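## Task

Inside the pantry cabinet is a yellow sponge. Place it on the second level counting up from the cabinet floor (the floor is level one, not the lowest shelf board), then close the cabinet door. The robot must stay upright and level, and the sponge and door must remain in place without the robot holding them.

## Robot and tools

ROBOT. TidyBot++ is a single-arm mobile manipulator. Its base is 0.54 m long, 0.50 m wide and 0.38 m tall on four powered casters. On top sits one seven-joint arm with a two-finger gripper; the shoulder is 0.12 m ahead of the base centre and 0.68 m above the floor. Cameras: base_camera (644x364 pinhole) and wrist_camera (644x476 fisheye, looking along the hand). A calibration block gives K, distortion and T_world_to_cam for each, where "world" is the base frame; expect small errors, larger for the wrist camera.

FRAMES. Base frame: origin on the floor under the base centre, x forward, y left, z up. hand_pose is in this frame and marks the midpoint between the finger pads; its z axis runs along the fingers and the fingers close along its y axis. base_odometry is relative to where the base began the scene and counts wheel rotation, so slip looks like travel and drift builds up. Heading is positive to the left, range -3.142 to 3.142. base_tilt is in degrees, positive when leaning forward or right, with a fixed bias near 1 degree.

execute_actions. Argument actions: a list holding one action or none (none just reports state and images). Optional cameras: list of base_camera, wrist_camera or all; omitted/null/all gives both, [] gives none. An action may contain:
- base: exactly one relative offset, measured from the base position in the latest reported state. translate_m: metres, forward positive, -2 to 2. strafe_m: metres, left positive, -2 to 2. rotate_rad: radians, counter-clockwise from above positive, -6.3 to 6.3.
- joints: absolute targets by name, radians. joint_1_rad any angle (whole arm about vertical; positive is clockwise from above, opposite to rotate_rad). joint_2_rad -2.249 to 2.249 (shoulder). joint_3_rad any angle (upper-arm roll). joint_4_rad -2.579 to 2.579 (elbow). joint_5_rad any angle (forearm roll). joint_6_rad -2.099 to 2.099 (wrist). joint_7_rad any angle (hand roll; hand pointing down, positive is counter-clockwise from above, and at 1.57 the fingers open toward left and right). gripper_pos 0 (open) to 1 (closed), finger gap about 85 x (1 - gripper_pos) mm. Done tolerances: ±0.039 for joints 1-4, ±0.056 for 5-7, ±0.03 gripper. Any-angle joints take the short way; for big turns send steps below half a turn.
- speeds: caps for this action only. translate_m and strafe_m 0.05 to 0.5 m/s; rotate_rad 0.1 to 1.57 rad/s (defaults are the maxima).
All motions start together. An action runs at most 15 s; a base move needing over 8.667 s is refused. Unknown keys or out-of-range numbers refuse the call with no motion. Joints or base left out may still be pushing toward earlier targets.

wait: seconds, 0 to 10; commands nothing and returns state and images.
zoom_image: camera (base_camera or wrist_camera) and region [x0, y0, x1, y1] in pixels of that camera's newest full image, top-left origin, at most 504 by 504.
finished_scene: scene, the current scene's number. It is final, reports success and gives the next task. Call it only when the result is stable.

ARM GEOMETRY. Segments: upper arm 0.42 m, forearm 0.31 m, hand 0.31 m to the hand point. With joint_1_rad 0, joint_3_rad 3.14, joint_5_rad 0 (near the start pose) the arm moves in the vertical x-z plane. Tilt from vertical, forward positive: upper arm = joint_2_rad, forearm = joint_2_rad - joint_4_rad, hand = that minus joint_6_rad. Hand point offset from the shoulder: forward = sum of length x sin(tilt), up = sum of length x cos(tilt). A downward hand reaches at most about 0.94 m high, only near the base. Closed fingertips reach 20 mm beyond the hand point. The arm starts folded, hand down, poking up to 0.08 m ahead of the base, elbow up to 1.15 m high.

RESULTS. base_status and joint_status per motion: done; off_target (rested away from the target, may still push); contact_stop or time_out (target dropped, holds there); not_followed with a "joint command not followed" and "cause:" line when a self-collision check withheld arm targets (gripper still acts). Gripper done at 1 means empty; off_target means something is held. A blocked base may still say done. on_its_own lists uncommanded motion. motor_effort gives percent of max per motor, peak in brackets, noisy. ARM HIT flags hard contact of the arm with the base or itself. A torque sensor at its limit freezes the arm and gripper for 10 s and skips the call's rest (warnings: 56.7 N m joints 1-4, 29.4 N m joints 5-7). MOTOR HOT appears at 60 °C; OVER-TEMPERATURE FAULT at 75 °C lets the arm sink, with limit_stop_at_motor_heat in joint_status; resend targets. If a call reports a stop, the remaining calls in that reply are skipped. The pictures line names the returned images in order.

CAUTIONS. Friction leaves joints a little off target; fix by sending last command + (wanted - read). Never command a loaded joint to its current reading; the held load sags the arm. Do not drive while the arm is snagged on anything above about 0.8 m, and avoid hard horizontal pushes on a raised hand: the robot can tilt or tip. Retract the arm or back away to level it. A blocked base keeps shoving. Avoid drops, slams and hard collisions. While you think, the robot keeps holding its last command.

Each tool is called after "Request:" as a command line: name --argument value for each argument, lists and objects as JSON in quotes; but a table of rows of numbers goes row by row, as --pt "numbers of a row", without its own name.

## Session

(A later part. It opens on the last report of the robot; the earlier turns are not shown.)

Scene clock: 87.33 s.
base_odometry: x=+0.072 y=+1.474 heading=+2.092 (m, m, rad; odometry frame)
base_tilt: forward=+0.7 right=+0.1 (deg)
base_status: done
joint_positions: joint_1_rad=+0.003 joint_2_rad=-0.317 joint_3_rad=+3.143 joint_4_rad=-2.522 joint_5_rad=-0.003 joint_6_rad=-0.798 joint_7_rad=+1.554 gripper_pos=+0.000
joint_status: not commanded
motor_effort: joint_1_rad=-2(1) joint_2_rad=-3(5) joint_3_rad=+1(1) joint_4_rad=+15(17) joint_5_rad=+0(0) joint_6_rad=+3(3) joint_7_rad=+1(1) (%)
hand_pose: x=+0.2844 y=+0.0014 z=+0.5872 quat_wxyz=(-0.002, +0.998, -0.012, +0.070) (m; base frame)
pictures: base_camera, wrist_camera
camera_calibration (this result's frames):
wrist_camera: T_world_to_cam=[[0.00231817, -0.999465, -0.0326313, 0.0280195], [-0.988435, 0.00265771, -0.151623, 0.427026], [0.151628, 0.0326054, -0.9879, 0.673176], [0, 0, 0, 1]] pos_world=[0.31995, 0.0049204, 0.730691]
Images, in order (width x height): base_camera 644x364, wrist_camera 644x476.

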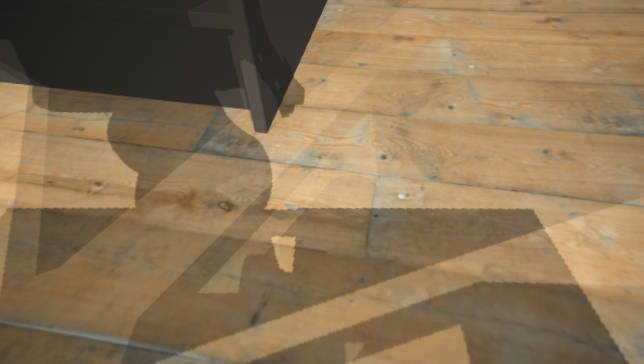

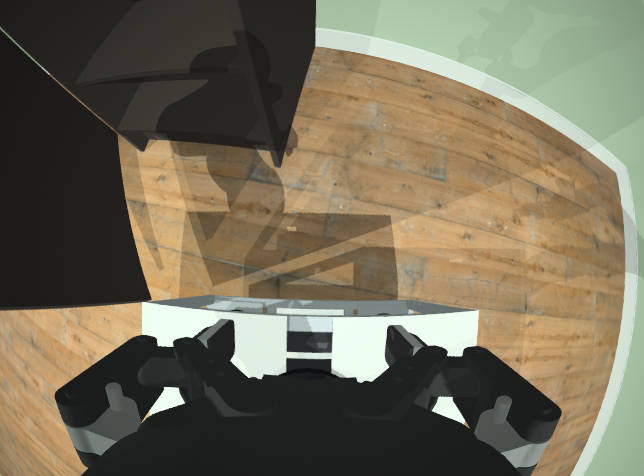

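Request:
execute_actions --actions '[{"base":{"translate_m":0.13},"speeds":{"translate_m":0.15}}]' --cameras '["wrist_camera"]'

Request:
execute_actions --actions '[{"base":{"strafe_m":0.33},"speeds":{"strafe_m":0.15}}]'

Scene clock: 91.37 s.
base_odometry: x=+0.007 y=+1.587 heading=+2.092 (m, m, rad; odometry frame)
base_tilt: forward=+0.8 right=+0.1 (deg)
base_status: done
joint_positions: joint_1_rad=+0.003 joint_2_rad=-0.319 joint_3_rad=+3.143 joint_4_rad=-2.522 joint_5_rad=-0.003 joint_6_rad=-0.798 joint_7_rad=+1.554 gripper_pos=+0.000
joint_status: not commanded
motor_effort: joint_1_rad=-1(1) joint_2_rad=-3(4) joint_3_rad=+1(1) joint_4_rad=+15(16) joint_5_rad=+0(0) joint_6_rad=+2(3) joint_7_rad=+1(1) (%)
hand_pose: x=+0.2842 y=+0.0014 z=+0.5872 quat_wxyz=(-0.002, +0.997, -0.012, +0.070) (m; base frame)
pictures: wrist_camera
camera_calibration (this result's frames):
wrist_camera: T_world_to_cam=[[0.00234815, -0.999465, -0.0326276, 0.0280122], [-0.988297, 0.00265716, -0.152521, 0.427343], [0.152527, 0.0326039, -0.987761, 0.672928], [0, 0, 0, 1]] pos_world=[0.319637, 0.00492168, 0.730785]
Images, in order (width x height): wrist_camera 644x476.

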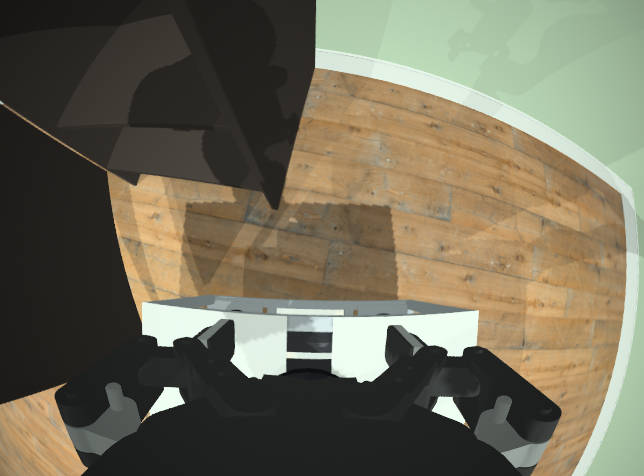

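Scene clock: 94.23 s.
base_odometry: x=-0.279 y=+1.422 heading=+2.092 (m, m, rad; odometry frame)
base_tilt: forward=+0.7 right=+0.1 (deg)
base_status: done
joint_positions: joint_1_rad=+0.003 joint_2_rad=-0.319 joint_3_rad=+3.143 joint_4_rad=-2.522 joint_5_rad=-0.003 joint_6_rad=-0.798 joint_7_rad=+1.554 gripper_pos=+0.000
joint_status: not commanded
motor_effort: joint_1_rad=-1(0) joint_2_rad=-3(3) joint_3_rad=+1(2) joint_4_rad=+15(15) joint_5_rad=+1(0) joint_6_rad=+3(2) joint_7_rad=+1(1) (%)
hand_pose: x=+0.2842 y=+0.0014 z=+0.5872 quat_wxyz=(-0.002, +0.997, -0.012, +0.070) (m; base frame)
pictures: base_camera, wrist_camera
camera_calibration (this result's frames):
wrist_camera: T_world_to_cam=[[0.00234891, -0.999465, -0.0326273, 0.028012], [-0.988297, 0.00265639, -0.152522, 0.427344], [0.152527, 0.0326037, -0.987761, 0.672928], [0, 0, 0, 1]] pos_world=[0.319637, 0.00492185, 0.730786]
Images, in order (width x height): base_camera 644x364, wrist_camera 644x476.

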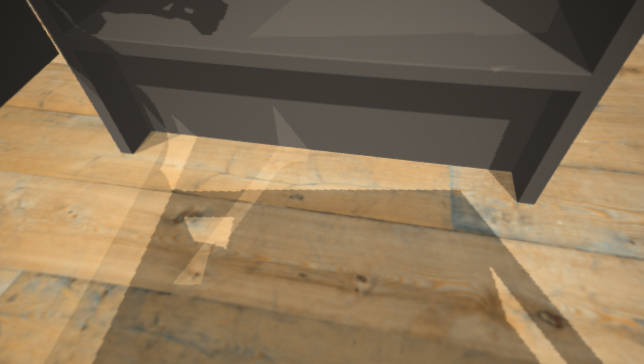

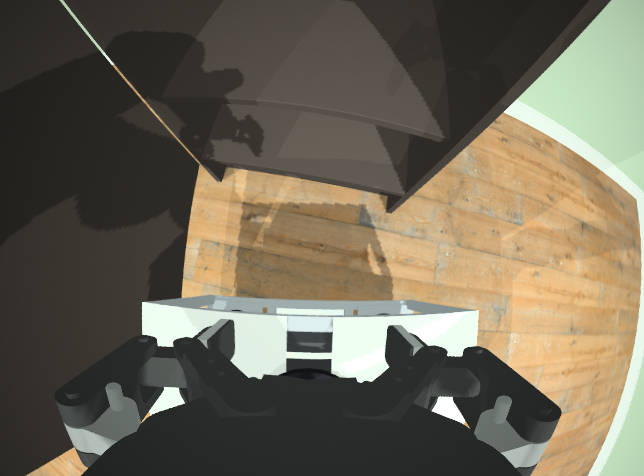

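Request:
execute_actions --actions '[{"base":{"translate_m":-0.35}}]' --cameras '[]'

Request:
execute_actions --actions '[{"base":{"rotate_rad":-0.1},"joints":{"joint_1_rad":0,"joint_2_rad":0.28,"joint_4_rad":-2.27,"joint_6_rad":0.87}}]' --cameras '[]'

Request:
execute_actions --actions '[{"base":{"translate_m":0.25},"speeds":{"translate_m":0.2}}]'

Scene clock: 98.77 s.
base_odometry: x=-0.105 y=+1.119 heading=+2.091 (m, m, rad; odometry frame)
base_tilt: forward=+0.7 right=+0.1 (deg)
base_status: done
joint_positions: joint_1_rad=+0.003 joint_2_rad=-0.322 joint_3_rad=+3.143 joint_4_rad=-2.525 joint_5_rad=-0.003 joint_6_rad=-0.798 joint_7_rad=+1.554 gripper_pos=+0.000
joint_status: not commanded
motor_effort: joint_1_rad=-1(1) joint_2_rad=-2(5) joint_3_rad=+1(1) joint_4_rad=+15(16) joint_5_rad=+0(1) joint_6_rad=+2(3) joint_7_rad=+1(1) (%)
hand_pose: x=+0.2833 y=+0.0014 z=+0.5871 quat_wxyz=(-0.002, +0.997, -0.012, +0.071) (m; base frame)
pictures: none
No camera images: the call's "cameras" was empty. Leave "cameras" out to get every camera's image.

Scene clock: 100.90 s.
base_odometry: x=-0.105 y=+1.118 heading=+1.991 (m, m, rad; odometry frame)
base_tilt: forward=+0.8 right=+0.1 (deg)
base_status: done
joint_positions: joint_1_rad=+0.003 joint_2_rad=+0.259 joint_3_rad=+3.143 joint_4_rad=-2.291 joint_5_rad=-0.003 joint_6_rad=+0.835 joint_7_rad=+1.554 gripper_pos=+0.000
joint_status: all done
motor_effort: joint_1_rad=+0(1) joint_2_rad=-24(25) joint_3_rad=+0(2) joint_4_rad=+16(17) joint_5_rad=+1(1) joint_6_rad=+9(10) joint_7_rad=+1(1) (%)
hand_pose: x=+0.7100 y=-0.0018 z=+0.7827 quat_wxyz=(-0.004, +0.756, -0.009, +0.654) (m; base frame)
pictures: none
No camera images: the call's "cameras" was empty. Leave "cameras" out to get every camera's image.

Scene clock: 102.93 s.
base_odometry: x=-0.207 y=+1.347 heading=+1.990 (m, m, rad; odometry frame)
base_tilt: forward=+0.8 right=+0.1 (deg)
base_status: done
joint_positions: joint_1_rad=+0.003 joint_2_rad=+0.262 joint_3_rad=+3.143 joint_4_rad=-2.289 joint_5_rad=-0.003 joint_6_rad=+0.835 joint_7_rad=+1.554 gripper_pos=+0.000
joint_status: not commanded
motor_effort: joint_1_rad=-1(0) joint_2_rad=-25(26) joint_3_rad=+0(0) joint_4_rad=+15(17) joint_5_rad=+0(0) joint_6_rad=+9(10) joint_7_rad=+1(1) (%)
hand_pose: x=+0.7110 y=-0.0018 z=+0.7817 quat_wxyz=(-0.004, +0.757, -0.009, +0.654) (m; base frame)
pictures: base_camera, wrist_camera
camera_calibration (this result's frames):
wrist_camera: T_world_to_cam=[[0.0242793, -0.999704, -0.0017881, -0.00947394], [-0.13268, -0.00144952, -0.991158, 0.925966], [0.990862, 0.0243019, -0.132676, -0.464478], [0, 0, 0, 1]] pos_world=[0.58332, 0.00315878, 0.856137]
Images, in order (width x height): base_camera 644x364, wrist_camera 644x476.

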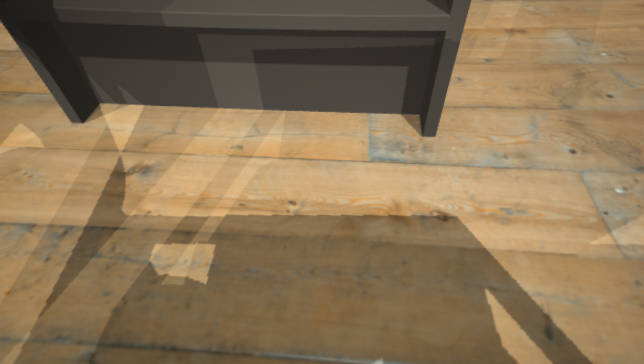

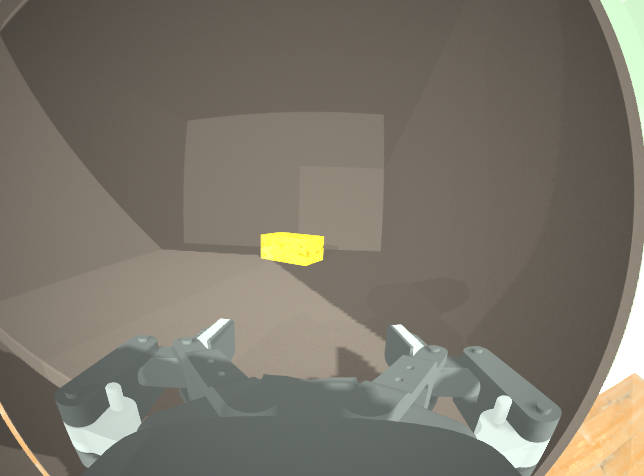

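Request:
execute_actions --actions '[{"base":{"strafe_m":0.025},"joints":{"joint_6_rad":0.92}}]' --cameras '[]'

Request:
execute_actions --actions '[{"base":{"translate_m":0.15},"speeds":{"translate_m":0.12}}]'

Scene clock: 106.00 s.
base_odometry: x=-0.230 y=+1.337 heading=+1.990 (m, m, rad; odometry frame)
base_tilt: forward=+0.8 right=+0.1 (deg)
base_status: done
joint_positions: joint_1_rad=+0.001 joint_2_rad=+0.263 joint_3_rad=+3.142 joint_4_rad=-2.289 joint_5_rad=-0.003 joint_6_rad=+0.883 joint_7_rad=+1.554 gripper_pos=+0.000
joint_status: all done
motor_effort: joint_1_rad=-1(4) joint_2_rad=-25(26) joint_3_rad=+0(2) joint_4_rad=+16(17) joint_5_rad=+0(1) joint_6_rad=+9(9) joint_7_rad=+1(1) (%)
hand_pose: x=+0.7130 y=-0.0006 z=+0.7967 quat_wxyz=(-0.005, +0.741, -0.009, +0.672) (m; base frame)
pictures: none
No camera images: the call's "cameras" was empty. Leave "cameras" out to get every camera's image.

Scene clock: 107.87 s.
base_odometry: x=-0.291 y=+1.474 heading=+1.990 (m, m, rad; odometry frame)
base_tilt: forward=+0.8 right=+0.1 (deg)
base_status: done
joint_positions: joint_1_rad=+0.001 joint_2_rad=+0.264 joint_3_rad=+3.142 joint_4_rad=-2.288 joint_5_rad=-0.003 joint_6_rad=+0.884 joint_7_rad=+1.554 gripper_pos=+0.000
joint_status: not commanded
motor_effort: joint_1_rad=-1(1) joint_2_rad=-25(27) joint_3_rad=+0(0) joint_4_rad=+16(17) joint_5_rad=+0(0) joint_6_rad=+9(10) joint_7_rad=+1(1) (%)
hand_pose: x=+0.7134 y=-0.0006 z=+0.7963 quat_wxyz=(-0.005, +0.741, -0.009, +0.672) (m; base frame)
pictures: base_camera, wrist_camera
camera_calibration (this result's frames):
wrist_camera: T_world_to_cam=[[0.0262871, -0.999654, -0.000441534, -0.010861], [-0.0846647, -0.00178626, -0.996408, 0.910741], [0.996063, 0.0262301, -0.0846824, -0.506876], [0, 0, 0, 1]] pos_world=[0.582273, 0.004065, 0.864541]
Images, in order (width x height): base_camera 644x364, wrist_camera 644x476.

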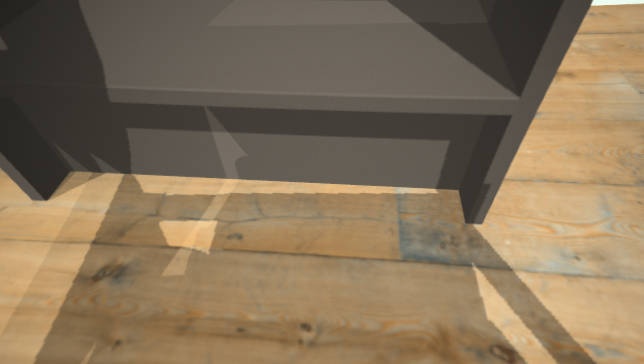

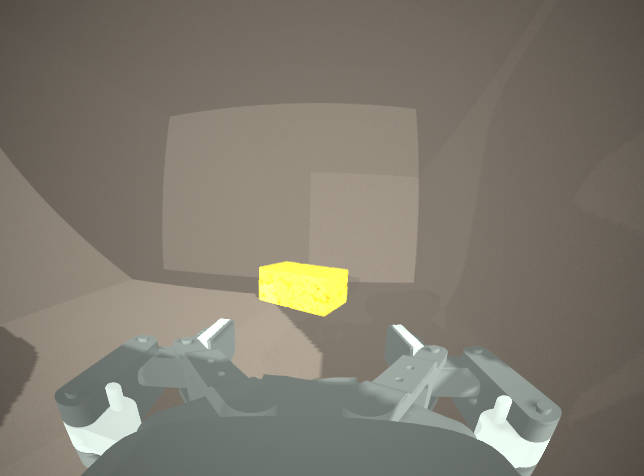

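Request:
execute_actions --actions '[{"base":{"strafe_m":-0.075},"joints":{"joint_2_rad":0.76,"joint_4_rad":-1.33,"joint_6_rad":0.46,"gripper_pos":1}}]'

Scene clock: 112.67 s.
base_odometry: x=-0.223 y=+1.505 heading=+1.990 (m, m, rad; odometry frame)
base_tilt: forward=+0.8 right=+0.1 (deg)
base_status: done
joint_positions: joint_1_rad=+0.003 joint_2_rad=+0.737 joint_3_rad=+3.143 joint_4_rad=-1.355 joint_5_rad=-0.003 joint_6_rad=+0.502 joint_7_rad=+1.554 gripper_pos=+0.999
joint_status: all done
motor_effort: joint_1_rad=-1(4) joint_2_rad=-46(47) joint_3_rad=+0(2) joint_4_rad=+21(22) joint_5_rad=+0(1) joint_6_rad=+10(10) joint_7_rad=+1(1) (%)
hand_pose: x=+0.9857 y=-0.0022 z=+0.8309 quat_wxyz=(-0.005, +0.714, -0.009, +0.700) (m; base frame)
pictures: base_camera, wrist_camera
camera_calibration (this result's frames):
wrist_camera: T_world_to_cam=[[0.025568, -0.999672, 0.00145491, -0.020446], [-0.00621185, -0.00161424, -0.999979, 0.893924], [0.999654, 0.0255585, -0.00625109, -0.843821], [0, 0, 0, 1]] pos_world=[0.849605, 0.00257049, 0.888661]
Images, in order (width x height): base_camera 644x364, wrist_camera 644x476.

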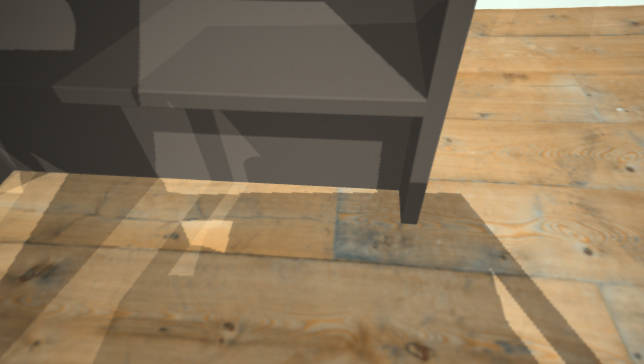

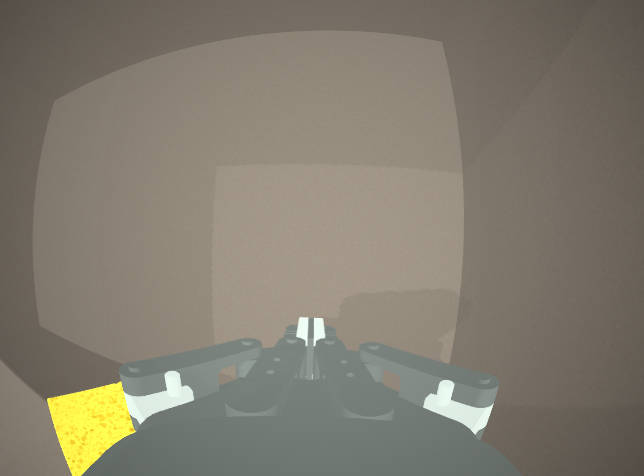

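Request:
execute_actions --actions '[{"base":{"translate_m":-0.04},"joints":{"joint_2_rad":0.8}}]' --cameras '["wrist_camera"]'

Request:
execute_actions --actions '[{"base":{"strafe_m":0.07},"speeds":{"strafe_m":0.06}}]' --cameras '["wrist_camera"]'

Scene clock: 116.57 s.
base_odometry: x=-0.206 y=+1.468 heading=+1.990 (m, m, rad; odometry frame)
base_tilt: forward=+0.8 right=+0.1 (deg)
base_status: done
joint_positions: joint_1_rad=+0.003 joint_2_rad=+0.781 joint_3_rad=+3.143 joint_4_rad=-1.332 joint_5_rad=-0.003 joint_6_rad=+0.501 joint_7_rad=+1.554 gripper_pos=+0.999
joint_status: all done
motor_effort: joint_1_rad=-2(5) joint_2_rad=-43(47) joint_3_rad=+0(2) joint_4_rad=+19(22) joint_5_rad=+0(3) joint_6_rad=+8(10) joint_7_rad=+1(3) (%)
hand_pose: x=+0.9955 y=-0.0022 z=+0.8059 quat_wxyz=(-0.005, +0.721, -0.009, +0.693) (m; base frame)
pictures: wrist_camera
camera_calibration (this result's frames):
wrist_camera: T_world_to_cam=[[0.0256092, -0.999672, 0.000846709, -0.0202334], [-0.0279624, -0.00156299, -0.999608, 0.890294], [0.999281, 0.0255755, -0.0279932, -0.835864], [0, 0, 0, 1]] pos_world=[0.860675, 0.00254239, 0.866563]
Images, in order (width x height): wrist_camera 644x476.

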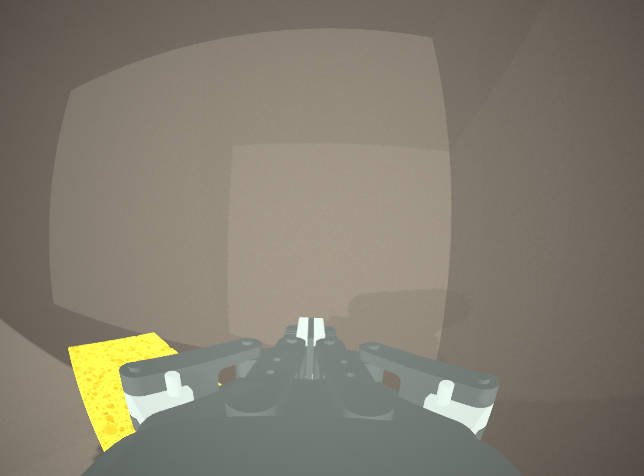

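Scene clock: 118.23 s.
base_odometry: x=-0.270 y=+1.440 heading=+1.991 (m, m, rad; odometry frame)
base_tilt: forward=+0.8 right=+0.1 (deg)
base_status: done
joint_positions: joint_1_rad=+0.003 joint_2_rad=+0.782 joint_3_rad=+3.143 joint_4_rad=-1.331 joint_5_rad=-0.003 joint_6_rad=+0.501 joint_7_rad=+1.554 gripper_pos=+0.999
joint_status: not commanded
motor_effort: joint_1_rad=-1(6) joint_2_rad=-42(46) joint_3_rad=+1(2) joint_4_rad=+18(21) joint_5_rad=+0(1) joint_6_rad=+8(9) joint_7_rad=+1(2) (%)
hand_pose: x=+0.9959 y=-0.0023 z=+0.8058 quat_wxyz=(-0.005, +0.721, -0.009, +0.693) (m; base frame)
pictures: wrist_camera
camera_calibration (this result's frames):
wrist_camera: T_world_to_cam=[[0.0255413, -0.999673, 0.000859392, -0.0202471], [-0.0275528, -0.00156331, -0.999619, 0.889816], [0.999294, 0.0255079, -0.0275838, -0.83661], [0, 0, 0, 1]] pos_world=[0.861054, 0.0024907, 0.866417]
Images, in order (width x height): wrist_camera 644x476.

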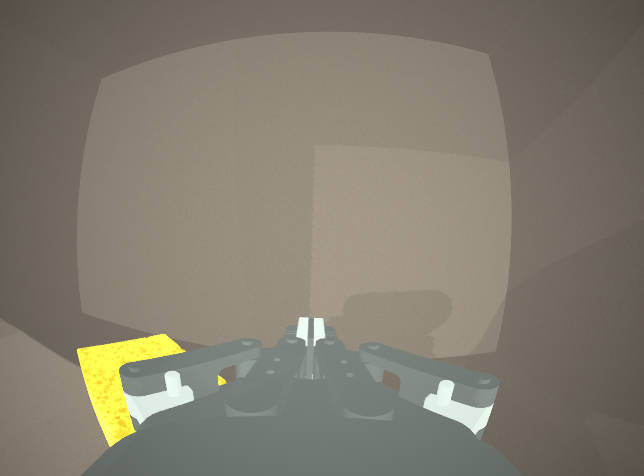

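Pushed it left. Back off and look.

Request:
execute_actions --actions '[{"base":{"strafe_m":-0.02},"joints":{"joint_2_rad":0.77}}]' --cameras '[]'

Request:
execute_actions --actions '[{"base":{"translate_m":-0.2},"speeds":{"translate_m":0.15},"joints":{"gripper_pos":0}}]' --cameras '["wrist_camera"]'

Scene clock: 120.93 s.
base_odometry: x=-0.252 y=+1.448 heading=+1.991 (m, m, rad; odometry frame)
base_tilt: forward=+0.8 right=+0.1 (deg)
base_status: done
joint_positions: joint_1_rad=+0.007 joint_2_rad=+0.780 joint_3_rad=+3.143 joint_4_rad=-1.331 joint_5_rad=-0.003 joint_6_rad=+0.501 joint_7_rad=+1.554 gripper_pos=+0.999
joint_status: all done
motor_effort: joint_1_rad=-1(6) joint_2_rad=-46(47) joint_3_rad=+0(1) joint_4_rad=+21(22) joint_5_rad=+1(0) joint_6_rad=+9(10) joint_7_rad=+1(1) (%)
hand_pose: x=+0.9957 y=-0.0061 z=+0.8071 quat_wxyz=(-0.003, +0.721, -0.010, +0.693) (m; base frame)
pictures: none
No camera images: the call's "cameras" was empty. Leave "cameras" out to get every camera's image.

Scene clock: 122.93 s.
base_odometry: x=-0.170 y=+1.265 heading=+1.991 (m, m, rad; odometry frame)
base_tilt: forward=+0.8 right=+0.1 (deg)
base_status: done
joint_positions: joint_1_rad=+0.007 joint_2_rad=+0.780 joint_3_rad=+3.143 joint_4_rad=-1.331 joint_5_rad=-0.003 joint_6_rad=+0.500 joint_7_rad=+1.554 gripper_pos=+0.000
joint_status: all done
motor_effort: joint_1_rad=-1(1) joint_2_rad=-46(49) joint_3_rad=+0(0) joint_4_rad=+21(23) joint_5_rad=+0(0) joint_6_rad=+9(10) joint_7_rad=+1(1) (%)
hand_pose: x=+0.9956 y=-0.0061 z=+0.8068 quat_wxyz=(-0.003, +0.721, -0.010, +0.693) (m; base frame)
pictures: wrist_camera
camera_calibration (this result's frames):
wrist_camera: T_world_to_cam=[[0.0212136, -0.999775, 0.000865256, -0.0197331], [-0.0271833, -0.00144192, -0.999629, 0.890419], [0.999405, 0.0211822, -0.0272078, -0.836706], [0, 0, 0, 1]] pos_world=[0.860832, -0.000721469, 0.867341]
Images, in order (width x height): wrist_camera 644x476.

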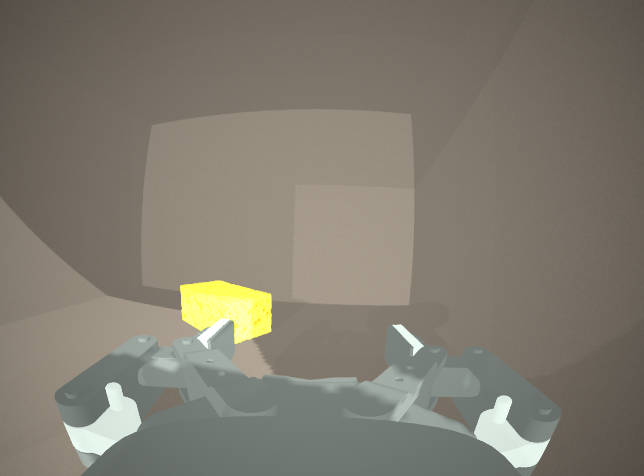

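Request:
execute_actions --actions '[{"base":{"strafe_m":0.08}}]' --cameras '["wrist_camera"]'

Request:
execute_actions --actions '[{"base":{"translate_m":0.07},"speeds":{"translate_m":0.08}}]' --cameras '["wrist_camera"]'

Scene clock: 125.83 s.
base_odometry: x=-0.243 y=+1.232 heading=+1.991 (m, m, rad; odometry frame)
base_tilt: forward=+0.8 right=+0.1 (deg)
base_status: done
joint_positions: joint_1_rad=-0.004 joint_2_rad=+0.780 joint_3_rad=+3.142 joint_4_rad=-1.331 joint_5_rad=-0.003 joint_6_rad=+0.500 joint_7_rad=+1.554 gripper_pos=+0.000
joint_status: not commanded
motor_effort: joint_1_rad=-1(7) joint_2_rad=-46(47) joint_3_rad=+0(2) joint_4_rad=+21(22) joint_5_rad=+0(1) joint_6_rad=+9(10) joint_7_rad=+1(1) (%)
hand_pose: x=+0.9957 y=+0.0044 z=+0.8067 quat_wxyz=(-0.007, +0.721, -0.006, +0.693) (m; base frame)
pictures: wrist_camera
camera_calibration (this result's frames):
wrist_camera: T_world_to_cam=[[0.0331271, -0.999451, 0.00079054, -0.0210995], [-0.0273121, -0.00169595, -0.999626, 0.890515], [0.999078, 0.0330931, -0.0273532, -0.836545], [0, 0, 0, 1]] pos_world=[0.860794, 0.00810624, 0.867316]
Images, in order (width x height): wrist_camera 644x476.

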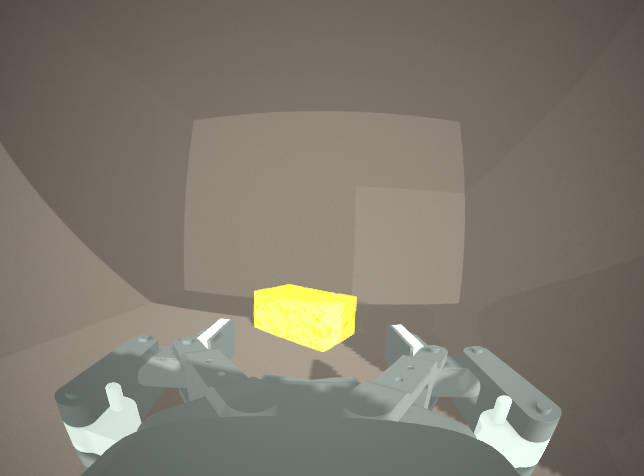

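Scene clock: 127.23 s.
base_odometry: x=-0.272 y=+1.296 heading=+1.991 (m, m, rad; odometry frame)
base_tilt: forward=+0.8 right=+0.1 (deg)
base_status: done
joint_positions: joint_1_rad=-0.004 joint_2_rad=+0.780 joint_3_rad=+3.142 joint_4_rad=-1.331 joint_5_rad=-0.003 joint_6_rad=+0.499 joint_7_rad=+1.554 gripper_pos=+0.000
joint_status: not commanded
motor_effort: joint_1_rad=+0(3) joint_2_rad=-47(49) joint_3_rad=+0(0) joint_4_rad=+21(22) joint_5_rad=+0(0) joint_6_rad=+9(10) joint_7_rad=+1(1) (%)
hand_pose: x=+0.9956 y=+0.0044 z=+0.8067 quat_wxyz=(-0.007, +0.721, -0.006, +0.693) (m; base frame)
pictures: wrist_camera
camera_calibration (this result's frames):
wrist_camera: T_world_to_cam=[[0.0331283, -0.999451, 0.000778263, -0.0210899], [-0.0277019, -0.00169661, -0.999615, 0.890833], [0.999067, 0.033094, -0.0277429, -0.836202], [0, 0, 0, 1]] pos_world=[0.860798, 0.00810632, 0.867308]
Images, in order (width x height): wrist_camera 644x476.

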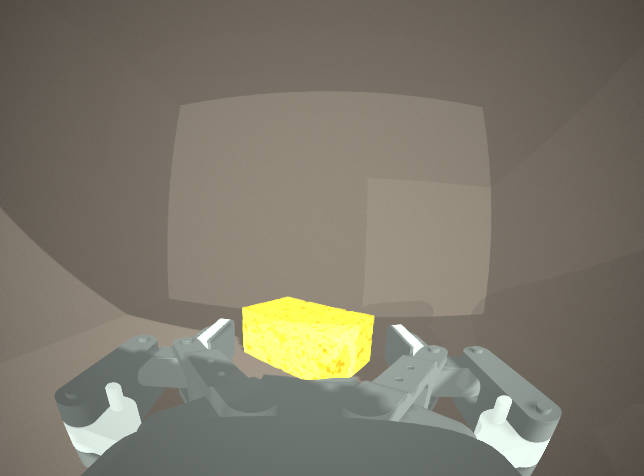

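Request:
execute_actions --actions '[{"base":{"translate_m":0.065},"speeds":{"translate_m":0.06}}]' --cameras '["wrist_camera"]'

Request:
execute_actions --actions '[{"joints":{"gripper_pos":1}}]' --cameras '["wrist_camera"]'

Scene clock: 129.97 s.
base_odometry: x=-0.299 y=+1.355 heading=+1.991 (m, m, rad; odometry frame)
base_tilt: forward=+0.8 right=+0.1 (deg)
base_status: done
joint_positions: joint_1_rad=-0.004 joint_2_rad=+0.780 joint_3_rad=+3.142 joint_4_rad=-1.331 joint_5_rad=-0.003 joint_6_rad=+0.499 joint_7_rad=+1.554 gripper_pos=+0.000
joint_status: not commanded
motor_effort: joint_1_rad=+0(2) joint_2_rad=-46(49) joint_3_rad=+0(1) joint_4_rad=+21(22) joint_5_rad=+0(0) joint_6_rad=+9(10) joint_7_rad=+1(1) (%)
hand_pose: x=+0.9956 y=+0.0044 z=+0.8067 quat_wxyz=(-0.007, +0.721, -0.006, +0.693) (m; base frame)
pictures: wrist_camera
camera_calibration (this result's frames):
wrist_camera: T_world_to_cam=[[0.0331285, -0.999451, 0.000776857, -0.0210888], [-0.0277509, -0.00169683, -0.999613, 0.890877], [0.999066, 0.0330942, -0.0277918, -0.836158], [0, 0, 0, 1]] pos_world=[0.860798, 0.00810636, 0.867311]
Images, in order (width x height): wrist_camera 644x476.

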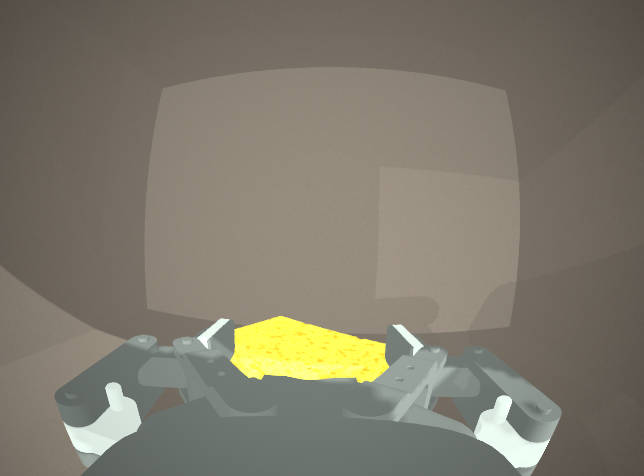

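Scene clock: 131.07 s.
base_odometry: x=-0.299 y=+1.355 heading=+1.991 (m, m, rad; odometry frame)
base_tilt: forward=+0.8 right=+0.1 (deg)
base_status: not commanded
joint_positions: joint_1_rad=-0.004 joint_2_rad=+0.779 joint_3_rad=+3.142 joint_4_rad=-1.331 joint_5_rad=-0.003 joint_6_rad=+0.499 joint_7_rad=+1.554 gripper_pos=+0.999
joint_status: all done
motor_effort: joint_1_rad=-1(1) joint_2_rad=-45(47) joint_3_rad=+0(0) joint_4_rad=+20(21) joint_5_rad=+0(0) joint_6_rad=+9(9) joint_7_rad=+1(1) (%)
hand_pose: x=+0.9955 y=+0.0044 z=+0.8073 quat_wxyz=(-0.007, +0.721, -0.006, +0.693) (m; base frame)
pictures: wrist_camera
camera_calibration (this result's frames):
wrist_camera: T_world_to_cam=[[0.033128, -0.999451, 0.000797018, -0.0211025], [-0.0270462, -0.00169364, -0.999633, 0.890806], [0.999085, 0.0330943, -0.0270875, -0.83664], [0, 0, 0, 1]] pos_world=[0.860667, 0.00810584, 0.867834]
Images, in order (width x height): wrist_camera 644x476.

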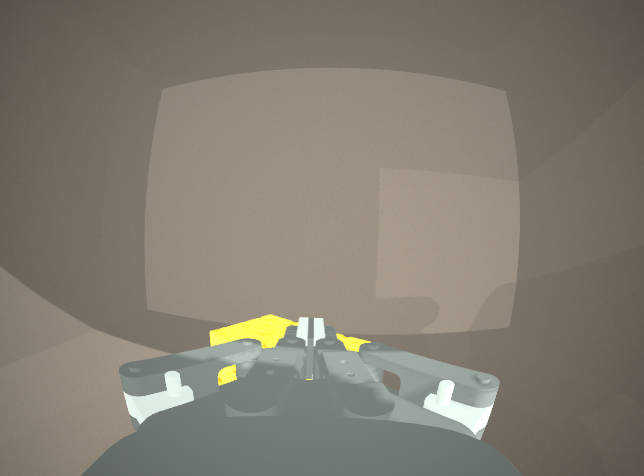

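Request:
execute_actions --actions '[{"base":{"translate_m":-0.09},"speeds":{"translate_m":0.1},"joints":{"gripper_pos":0}}]' --cameras '[]'

Request:
execute_actions --actions '[{"joints":{"joint_2_rad":0.83,"joint_6_rad":0.48}}]' --cameras '["wrist_camera"]'

Scene clock: 134.93 s.
base_odometry: x=-0.262 y=+1.273 heading=+1.991 (m, m, rad; odometry frame)
base_tilt: forward=+0.8 right=+0.1 (deg)
base_status: done
joint_positions: joint_1_rad=-0.004 joint_2_rad=+0.779 joint_3_rad=+3.142 joint_4_rad=-1.330 joint_5_rad=-0.003 joint_6_rad=+0.499 joint_7_rad=+1.554 gripper_pos=+0.000
joint_status: all done
motor_effort: joint_1_rad=-1(2) joint_2_rad=-45(50) joint_3_rad=+0(1) joint_4_rad=+20(23) joint_5_rad=-1(0) joint_6_rad=+9(10) joint_7_rad=+1(1) (%)
hand_pose: x=+0.9956 y=+0.0044 z=+0.8073 quat_wxyz=(-0.007, +0.721, -0.006, +0.693) (m; base frame)
pictures: none
No camera images: the call's "cameras" was empty. Leave "cameras" out to get every camera's image.

Scene clock: 135.77 s.
base_odometry: x=-0.262 y=+1.273 heading=+1.991 (m, m, rad; odometry frame)
base_tilt: forward=+0.8 right=+0.1 (deg)
base_status: not commanded
joint_positions: joint_1_rad=-0.004 joint_2_rad=+0.811 joint_3_rad=+3.142 joint_4_rad=-1.330 joint_5_rad=-0.003 joint_6_rad=+0.499 joint_7_rad=+1.554 gripper_pos=+0.000
joint_status: all done
motor_effort: joint_1_rad=-1(2) joint_2_rad=-41(48) joint_3_rad=+0(0) joint_4_rad=+17(21) joint_5_rad=+0(1) joint_6_rad=+7(10) joint_7_rad=+1(1) (%)
hand_pose: x=+0.9992 y=+0.0044 z=+0.7799 quat_wxyz=(-0.007, +0.732, -0.006, +0.681) (m; base frame)
pictures: wrist_camera
camera_calibration (this result's frames):
wrist_camera: T_world_to_cam=[[0.0331404, -0.999451, -0.00010098, -0.0204978], [-0.0582981, -0.00183222, -0.998298, 0.893672], [0.997749, 0.0330899, -0.0583268, -0.815366], [0, 0, 0, 1]] pos_world=[0.866309, 0.00813123, 0.84459]
Images, in order (width x height): wrist_camera 644x476.

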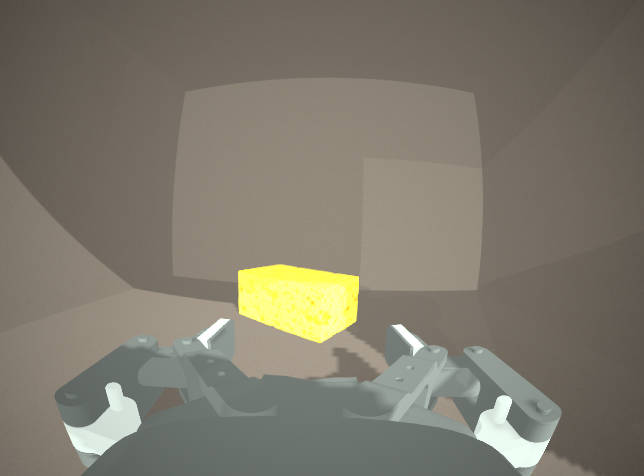

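Request:
execute_actions --actions '[{"base":{"strafe_m":0.014}}]' --cameras '[]'

Request:
execute_actions --actions '[{"base":{"translate_m":0.115},"speeds":{"translate_m":0.07}}]' --cameras '["wrist_camera"]'

Request:
execute_actions --actions '[{"joints":{"gripper_pos":1}}]' --cameras '["wrist_camera"]'

Scene clock: 139.17 s.
base_odometry: x=-0.275 y=+1.268 heading=+1.991 (m, m, rad; odometry frame)
base_tilt: forward=+0.8 right=+0.1 (deg)
base_status: done
joint_positions: joint_1_rad=-0.002 joint_2_rad=+0.811 joint_3_rad=+3.142 joint_4_rad=-1.329 joint_5_rad=-0.003 joint_6_rad=+0.499 joint_7_rad=+1.554 gripper_pos=+0.000
joint_status: not commanded
motor_effort: joint_1_rad=-1(5) joint_2_rad=-43(44) joint_3_rad=+0(2) joint_4_rad=+18(19) joint_5_rad=+0(1) joint_6_rad=+8(8) joint_7_rad=+1(1) (%)
hand_pose: x=+0.9993 y=+0.0019 z=+0.7800 quat_wxyz=(-0.006, +0.732, -0.007, +0.682) (m; base frame)
pictures: none
No camera images: the call's "cameras" was empty. Leave "cameras" out to get every camera's image.

Scene clock: 141.33 s.
base_odometry: x=-0.322 y=+1.373 heading=+1.991 (m, m, rad; odometry frame)
base_tilt: forward=+0.8 right=+0.1 (deg)
base_status: done
joint_positions: joint_1_rad=-0.002 joint_2_rad=+0.811 joint_3_rad=+3.142 joint_4_rad=-1.329 joint_5_rad=-0.003 joint_6_rad=+0.499 joint_7_rad=+1.554 gripper_pos=+0.000
joint_status: not commanded
motor_effort: joint_1_rad=-1(2) joint_2_rad=-42(45) joint_3_rad=+0(0) joint_4_rad=+18(20) joint_5_rad=+1(0) joint_6_rad=+8(9) joint_7_rad=+1(1) (%)
hand_pose: x=+0.9994 y=+0.0019 z=+0.7801 quat_wxyz=(-0.006, +0.732, -0.007, +0.682) (m; base frame)
pictures: wrist_camera
camera_calibration (this result's frames):
wrist_camera: T_world_to_cam=[[0.0303524, -0.999539, -0.0000824629, -0.0201869], [-0.0576564, -0.00166846, -0.998335, 0.89335], [0.997875, 0.0303066, -0.0576805, -0.81611], [0, 0, 0, 1]] pos_world=[0.866495, 0.0060465, 0.844788]
Images, in order (width x height): wrist_camera 644x476.

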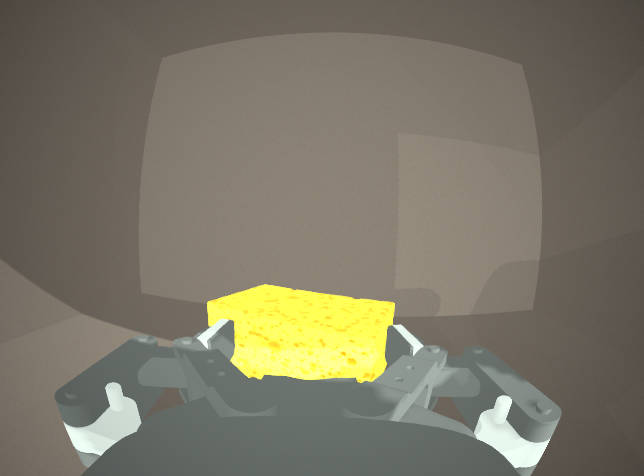

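Scene clock: 142.43 s.
base_odometry: x=-0.322 y=+1.373 heading=+1.991 (m, m, rad; odometry frame)
base_tilt: forward=+0.8 right=+0.1 (deg)
base_status: not commanded
joint_positions: joint_1_rad=-0.002 joint_2_rad=+0.811 joint_3_rad=+3.142 joint_4_rad=-1.329 joint_5_rad=-0.003 joint_6_rad=+0.499 joint_7_rad=+1.554 gripper_pos=+0.999
joint_status: all done
motor_effort: joint_1_rad=-1(1) joint_2_rad=-43(42) joint_3_rad=+0(0) joint_4_rad=+18(18) joint_5_rad=+1(0) joint_6_rad=+8(8) joint_7_rad=+1(1) (%)
hand_pose: x=+0.9994 y=+0.0019 z=+0.7801 quat_wxyz=(-0.006, +0.732, -0.007, +0.682) (m; base frame)
pictures: wrist_camera
camera_calibration (this result's frames):
wrist_camera: T_world_to_cam=[[0.0303524, -0.999539, -0.0000825817, -0.0201867], [-0.0576566, -0.00166834, -0.998335, 0.893351], [0.997875, 0.0303067, -0.0576807, -0.816109], [0, 0, 0, 1]] pos_world=[0.866495, 0.00604654, 0.844788]
Images, in order (width x height): wrist_camera 644x476.

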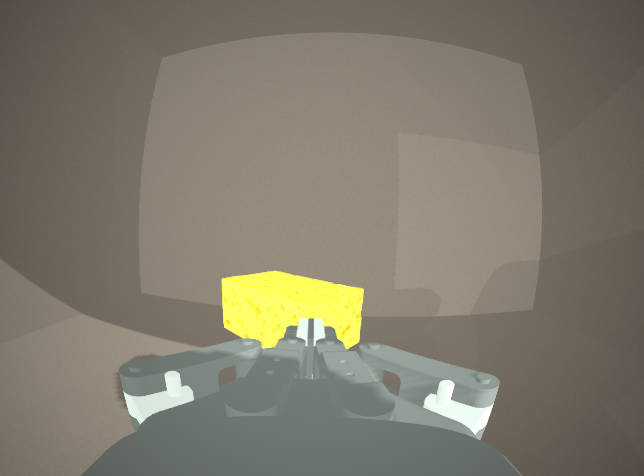

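Request:
execute_actions --actions '[{"base":{"translate_m":-0.02},"speeds":{"translate_m":0.1}}]' --cameras '[]'

Request:
execute_actions --actions '[{"base":{"strafe_m":-0.065}}]' --cameras '[]'

Request:
execute_actions --actions '[{"base":{"translate_m":0.05},"speeds":{"translate_m":0.08}}]' --cameras '["wrist_camera"]'

Request:
execute_actions --actions '[{"base":{"strafe_m":0.09},"speeds":{"strafe_m":0.06}}]' --cameras '[]'

Request:
execute_actions --actions '[{"base":{"strafe_m":-0.03}}]' --cameras '[]'

Request:
execute_actions --actions '[{"base":{"translate_m":-0.13},"speeds":{"translate_m":0.12},"joints":{"gripper_pos":0}}]' --cameras '["wrist_camera"]'

Scene clock: 146.50 s.
base_odometry: x=-0.314 y=+1.354 heading=+1.991 (m, m, rad; odometry frame)
base_tilt: forward=+0.8 right=+0.1 (deg)
base_status: done
joint_positions: joint_1_rad=-0.002 joint_2_rad=+0.812 joint_3_rad=+3.142 joint_4_rad=-1.328 joint_5_rad=-0.003 joint_6_rad=+0.499 joint_7_rad=+1.554 gripper_pos=+0.999
joint_status: not commanded
motor_effort: joint_1_rad=+0(4) joint_2_rad=-43(46) joint_3_rad=+0(1) joint_4_rad=+18(21) joint_5_rad=+0(1) joint_6_rad=+8(9) joint_7_rad=+1(1) (%)
hand_pose: x=+0.9997 y=+0.0019 z=+0.7802 quat_wxyz=(-0.006, +0.731, -0.007, +0.682) (m; base frame)
pictures: none
No camera images: the call's "cameras" was empty. Leave "cameras" out to get every camera's image.

Scene clock: 147.60 s.
base_odometry: x=-0.255 y=+1.381 heading=+1.992 (m, m, rad; odometry frame)
base_tilt: forward=+0.8 right=+0.1 (deg)
base_status: done
joint_positions: joint_1_rad=+0.006 joint_2_rad=+0.812 joint_3_rad=+3.142 joint_4_rad=-1.328 joint_5_rad=-0.003 joint_6_rad=+0.499 joint_7_rad=+1.554 gripper_pos=+0.999
joint_status: not commanded
motor_effort: joint_1_rad=-1(3) joint_2_rad=-44(44) joint_3_rad=+0(1) joint_4_rad=+19(19) joint_5_rad=+0(0) joint_6_rad=+8(9) joint_7_rad=+1(1) (%)
hand_pose: x=+0.9997 y=-0.0048 z=+0.7802 quat_wxyz=(-0.004, +0.731, -0.010, +0.682) (m; base frame)
pictures: none
No camera images: the call's "cameras" was empty. Leave "cameras" out to get every camera's image.

Scene clock: 148.77 s.
base_odometry: x=-0.275 y=+1.427 heading=+1.991 (m, m, rad; odometry frame)
base_tilt: forward=+0.8 right=+0.1 (deg)
base_status: done
joint_positions: joint_1_rad=+0.006 joint_2_rad=+0.812 joint_3_rad=+3.142 joint_4_rad=-1.327 joint_5_rad=-0.003 joint_6_rad=+0.499 joint_7_rad=+1.554 gripper_pos=+0.999
joint_status: not commanded
motor_effort: joint_1_rad=-1(1) joint_2_rad=-44(47) joint_3_rad=+0(0) joint_4_rad=+19(21) joint_5_rad=+1(1) joint_6_rad=+9(9) joint_7_rad=+1(1) (%)
hand_pose: x=+0.9997 y=-0.0048 z=+0.7804 quat_wxyz=(-0.004, +0.731, -0.010, +0.682) (m; base frame)
pictures: wrist_camera
camera_calibration (this result's frames):
wrist_camera: T_world_to_cam=[[0.0226695, -0.999743, -0.0000765499, -0.0192875], [-0.0569875, -0.00121577, -0.998374, 0.892936], [0.998117, 0.022637, -0.0570004, -0.816986], [0, 0, 0, 1]] pos_world=[0.866772, 0.000297208, 0.844915]
Images, in order (width x height): wrist_camera 644x476.

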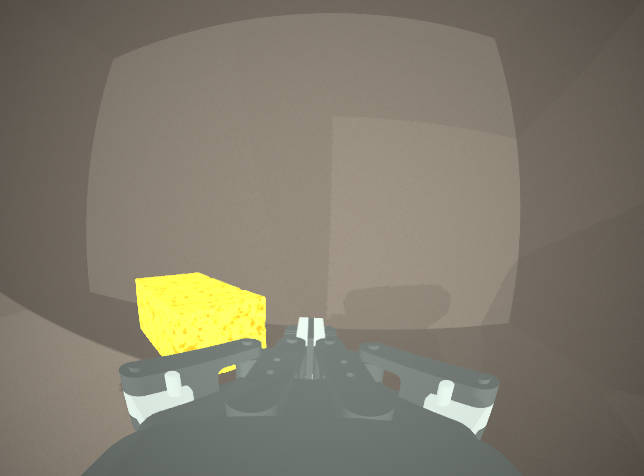

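Scene clock: 150.77 s.
base_odometry: x=-0.357 y=+1.390 heading=+1.991 (m, m, rad; odometry frame)
base_tilt: forward=+0.8 right=+0.1 (deg)
base_status: done
joint_positions: joint_1_rad=+0.004 joint_2_rad=+0.812 joint_3_rad=+3.142 joint_4_rad=-1.327 joint_5_rad=-0.003 joint_6_rad=+0.499 joint_7_rad=+1.554 gripper_pos=+0.999
joint_status: not commanded
motor_effort: joint_1_rad=-1(6) joint_2_rad=-46(46) joint_3_rad=+0(2) joint_4_rad=+20(20) joint_5_rad=+0(1) joint_6_rad=+9(9) joint_7_rad=+1(1) (%)
hand_pose: x=+0.9997 y=-0.0034 z=+0.7804 quat_wxyz=(-0.004, +0.731, -0.009, +0.682) (m; base frame)
pictures: none
No camera images: the call's "cameras" was empty. Leave "cameras" out to get every camera's image.

Scene clock: 151.67 s.
base_odometry: x=-0.330 y=+1.403 heading=+1.991 (m, m, rad; odometry frame)
base_tilt: forward=+0.8 right=+0.1 (deg)
base_status: done
joint_positions: joint_1_rad=+0.007 joint_2_rad=+0.812 joint_3_rad=+3.142 joint_4_rad=-1.327 joint_5_rad=-0.003 joint_6_rad=+0.499 joint_7_rad=+1.554 gripper_pos=+0.999
joint_status: not commanded
motor_effort: joint_1_rad=-2(6) joint_2_rad=-46(46) joint_3_rad=+0(2) joint_4_rad=+20(21) joint_5_rad=+1(1) joint_6_rad=+9(9) joint_7_rad=+1(1) (%)
hand_pose: x=+0.9997 y=-0.0061 z=+0.7804 quat_wxyz=(-0.003, +0.731, -0.010, +0.682) (m; base frame)
pictures: none
No camera images: the call's "cameras" was empty. Leave "cameras" out to get every camera's image.

Scene clock: 153.37 s.
base_odometry: x=-0.277 y=+1.284 heading=+1.991 (m, m, rad; odometry frame)
base_tilt: forward=+0.8 right=+0.1 (deg)
base_status: done
joint_positions: joint_1_rad=+0.007 joint_2_rad=+0.812 joint_3_rad=+3.142 joint_4_rad=-1.327 joint_5_rad=-0.003 joint_6_rad=+0.499 joint_7_rad=+1.554 gripper_pos=+0.000
joint_status: all done
motor_effort: joint_1_rad=-1(1) joint_2_rad=-46(48) joint_3_rad=+0(0) joint_4_rad=+20(21) joint_5_rad=+0(1) joint_6_rad=+9(9) joint_7_rad=+1(1) (%)
hand_pose: x=+0.9998 y=-0.0061 z=+0.7803 quat_wxyz=(-0.003, +0.731, -0.010, +0.682) (m; base frame)
pictures: wrist_camera
camera_calibration (this result's frames):
wrist_camera: T_world_to_cam=[[0.0212412, -0.999774, -0.0000785576, -0.0191178], [-0.0570368, -0.00113335, -0.998371, 0.892885], [0.998146, 0.021211, -0.057048, -0.817016], [0, 0, 0, 1]] pos_world=[0.866835, -0.00077178, 0.84482]
Images, in order (width x height): wrist_camera 644x476.

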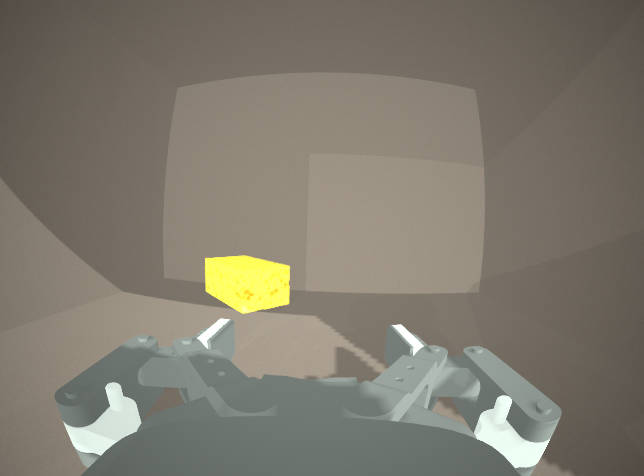

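Request:
execute_actions --actions '[{"base":{"strafe_m":0.062}}]' --cameras '[]'

Request:
execute_actions --actions '[{"base":{"translate_m":0.13},"speeds":{"translate_m":0.08}}]' --cameras '["wrist_camera"]'

Scene clock: 156.73 s.
base_odometry: x=-0.333 y=+1.258 heading=+1.992 (m, m, rad; odometry frame)
base_tilt: forward=+0.8 right=+0.0 (deg)
base_status: done
joint_positions: joint_1_rad=-0.003 joint_2_rad=+0.812 joint_3_rad=+3.142 joint_4_rad=-1.327 joint_5_rad=-0.003 joint_6_rad=+0.499 joint_7_rad=+1.554 gripper_pos=+0.000
joint_status: not commanded
motor_effort: joint_1_rad=-1(7) joint_2_rad=-45(47) joint_3_rad=+0(2) joint_4_rad=+19(21) joint_5_rad=+1(1) joint_6_rad=+9(9) joint_7_rad=+1(1) (%)
hand_pose: x=+0.9998 y=+0.0036 z=+0.7803 quat_wxyz=(-0.007, +0.731, -0.006, +0.682) (m; base frame)
pictures: none
No camera images: the call's "cameras" was empty. Leave "cameras" out to get every camera's image.

Scene clock: 158.90 s.
base_odometry: x=-0.387 y=+1.377 heading=+1.992 (m, m, rad; odometry frame)
base_tilt: forward=+0.8 right=+0.1 (deg)
base_status: done
joint_positions: joint_1_rad=-0.003 joint_2_rad=+0.812 joint_3_rad=+3.142 joint_4_rad=-1.327 joint_5_rad=-0.003 joint_6_rad=+0.499 joint_7_rad=+1.554 gripper_pos=+0.000
joint_status: not commanded
motor_effort: joint_1_rad=-1(2) joint_2_rad=-45(46) joint_3_rad=+0(0) joint_4_rad=+19(21) joint_5_rad=+0(0) joint_6_rad=+9(9) joint_7_rad=+1(1) (%)
hand_pose: x=+0.9998 y=+0.0036 z=+0.7804 quat_wxyz=(-0.007, +0.731, -0.006, +0.682) (m; base frame)
pictures: wrist_camera
camera_calibration (this result's frames):
wrist_camera: T_world_to_cam=[[0.0322378, -0.99948, -0.00027058, -0.0202979], [-0.0567318, -0.00155958, -0.998388, 0.892779], [0.997869, 0.0322012, -0.0567526, -0.817271], [0, 0, 0, 1]] pos_world=[0.866832, 0.0074221, 0.844952]
Images, in order (width x height): wrist_camera 644x476.

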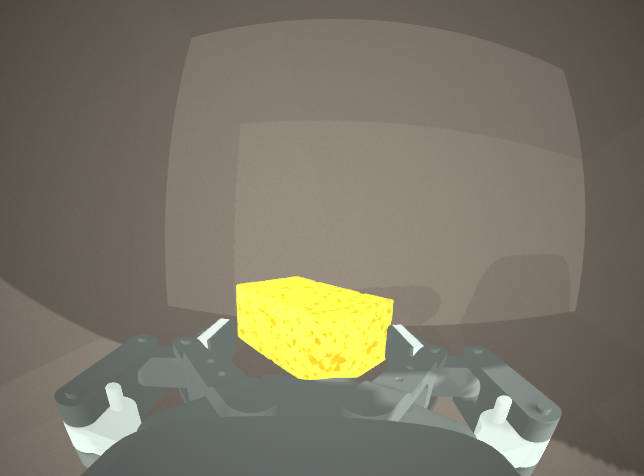

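Go deeper, then close.

Request:
execute_actions --actions '[{"base":{"translate_m":0.045},"speeds":{"translate_m":0.06}}]' --cameras '["wrist_camera"]'

Request:
execute_actions --actions '[{"joints":{"gripper_pos":1}}]' --cameras '["wrist_camera"]'

Scene clock: 161.33 s.
base_odometry: x=-0.405 y=+1.418 heading=+1.992 (m, m, rad; odometry frame)
base_tilt: forward=+0.8 right=+0.1 (deg)
base_status: done
joint_positions: joint_1_rad=-0.003 joint_2_rad=+0.804 joint_3_rad=+3.142 joint_4_rad=-1.341 joint_5_rad=-0.003 joint_6_rad=+0.499 joint_7_rad=+1.554 gripper_pos=+0.000
joint_status: not commanded
motor_effort: joint_1_rad=-1(4) joint_2_rad=-41(46) joint_3_rad=+0(1) joint_4_rad=+23(28) joint_5_rad=-1(1) joint_6_rad=+8(10) joint_7_rad=+1(1) (%)
hand_pose: x=+0.9963 y=+0.0034 z=+0.7800 quat_wxyz=(-0.007, +0.733, -0.007, +0.680) (m; base frame)
pictures: wrist_camera
camera_calibration (this result's frames):
wrist_camera: T_world_to_cam=[[0.0320804, -0.999485, -0.000460885, -0.0200275], [-0.0620923, -0.00153274, -0.998069, 0.897198], [0.997555, 0.0320471, -0.0621095, -0.809277], [0, 0, 0, 1]] pos_world=[0.863649, 0.0072929, 0.845193]
Images, in order (width x height): wrist_camera 644x476.

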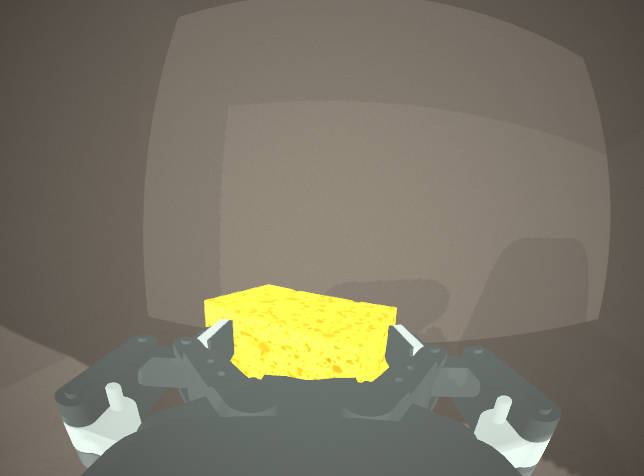

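Scene clock: 162.90 s.
base_odometry: x=-0.405 y=+1.417 heading=+1.992 (m, m, rad; odometry frame)
base_tilt: forward=+0.7 right=+0.1 (deg)
base_status: not commanded
joint_positions: joint_1_rad=+0.035 joint_2_rad=+0.768 joint_3_rad=+3.156 joint_4_rad=-1.386 joint_5_rad=-0.003 joint_6_rad=+0.499 joint_7_rad=+1.554 gripper_pos=+0.999
joint_status: all done
motor_effort: joint_1_rad=-7(12) joint_2_rad=-34(42) joint_3_rad=-3(5) joint_4_rad=+32(40) joint_5_rad=+2(3) joint_6_rad=+10(11) joint_7_rad=+1(1) (%)
hand_pose: x=+0.9833 y=-0.0373 z=+0.7853 quat_wxyz=(+0.013, +0.736, -0.021, +0.677) (m; base frame)
pictures: wrist_camera
camera_calibration (this result's frames):
wrist_camera: T_world_to_cam=[[-0.0161456, -0.999832, 0.00871485, -0.0201471], [-0.0714055, -0.00754075, -0.997419, 0.910105], [0.997317, -0.0167262, -0.0712717, -0.789029], [0, 0, 0, 1]] pos_world=[0.851573, -0.0264783, 0.851696]
Images, in order (width x height): wrist_camera 644x476.

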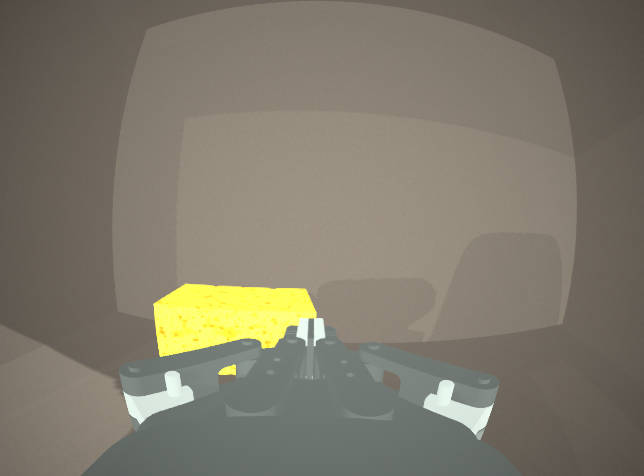

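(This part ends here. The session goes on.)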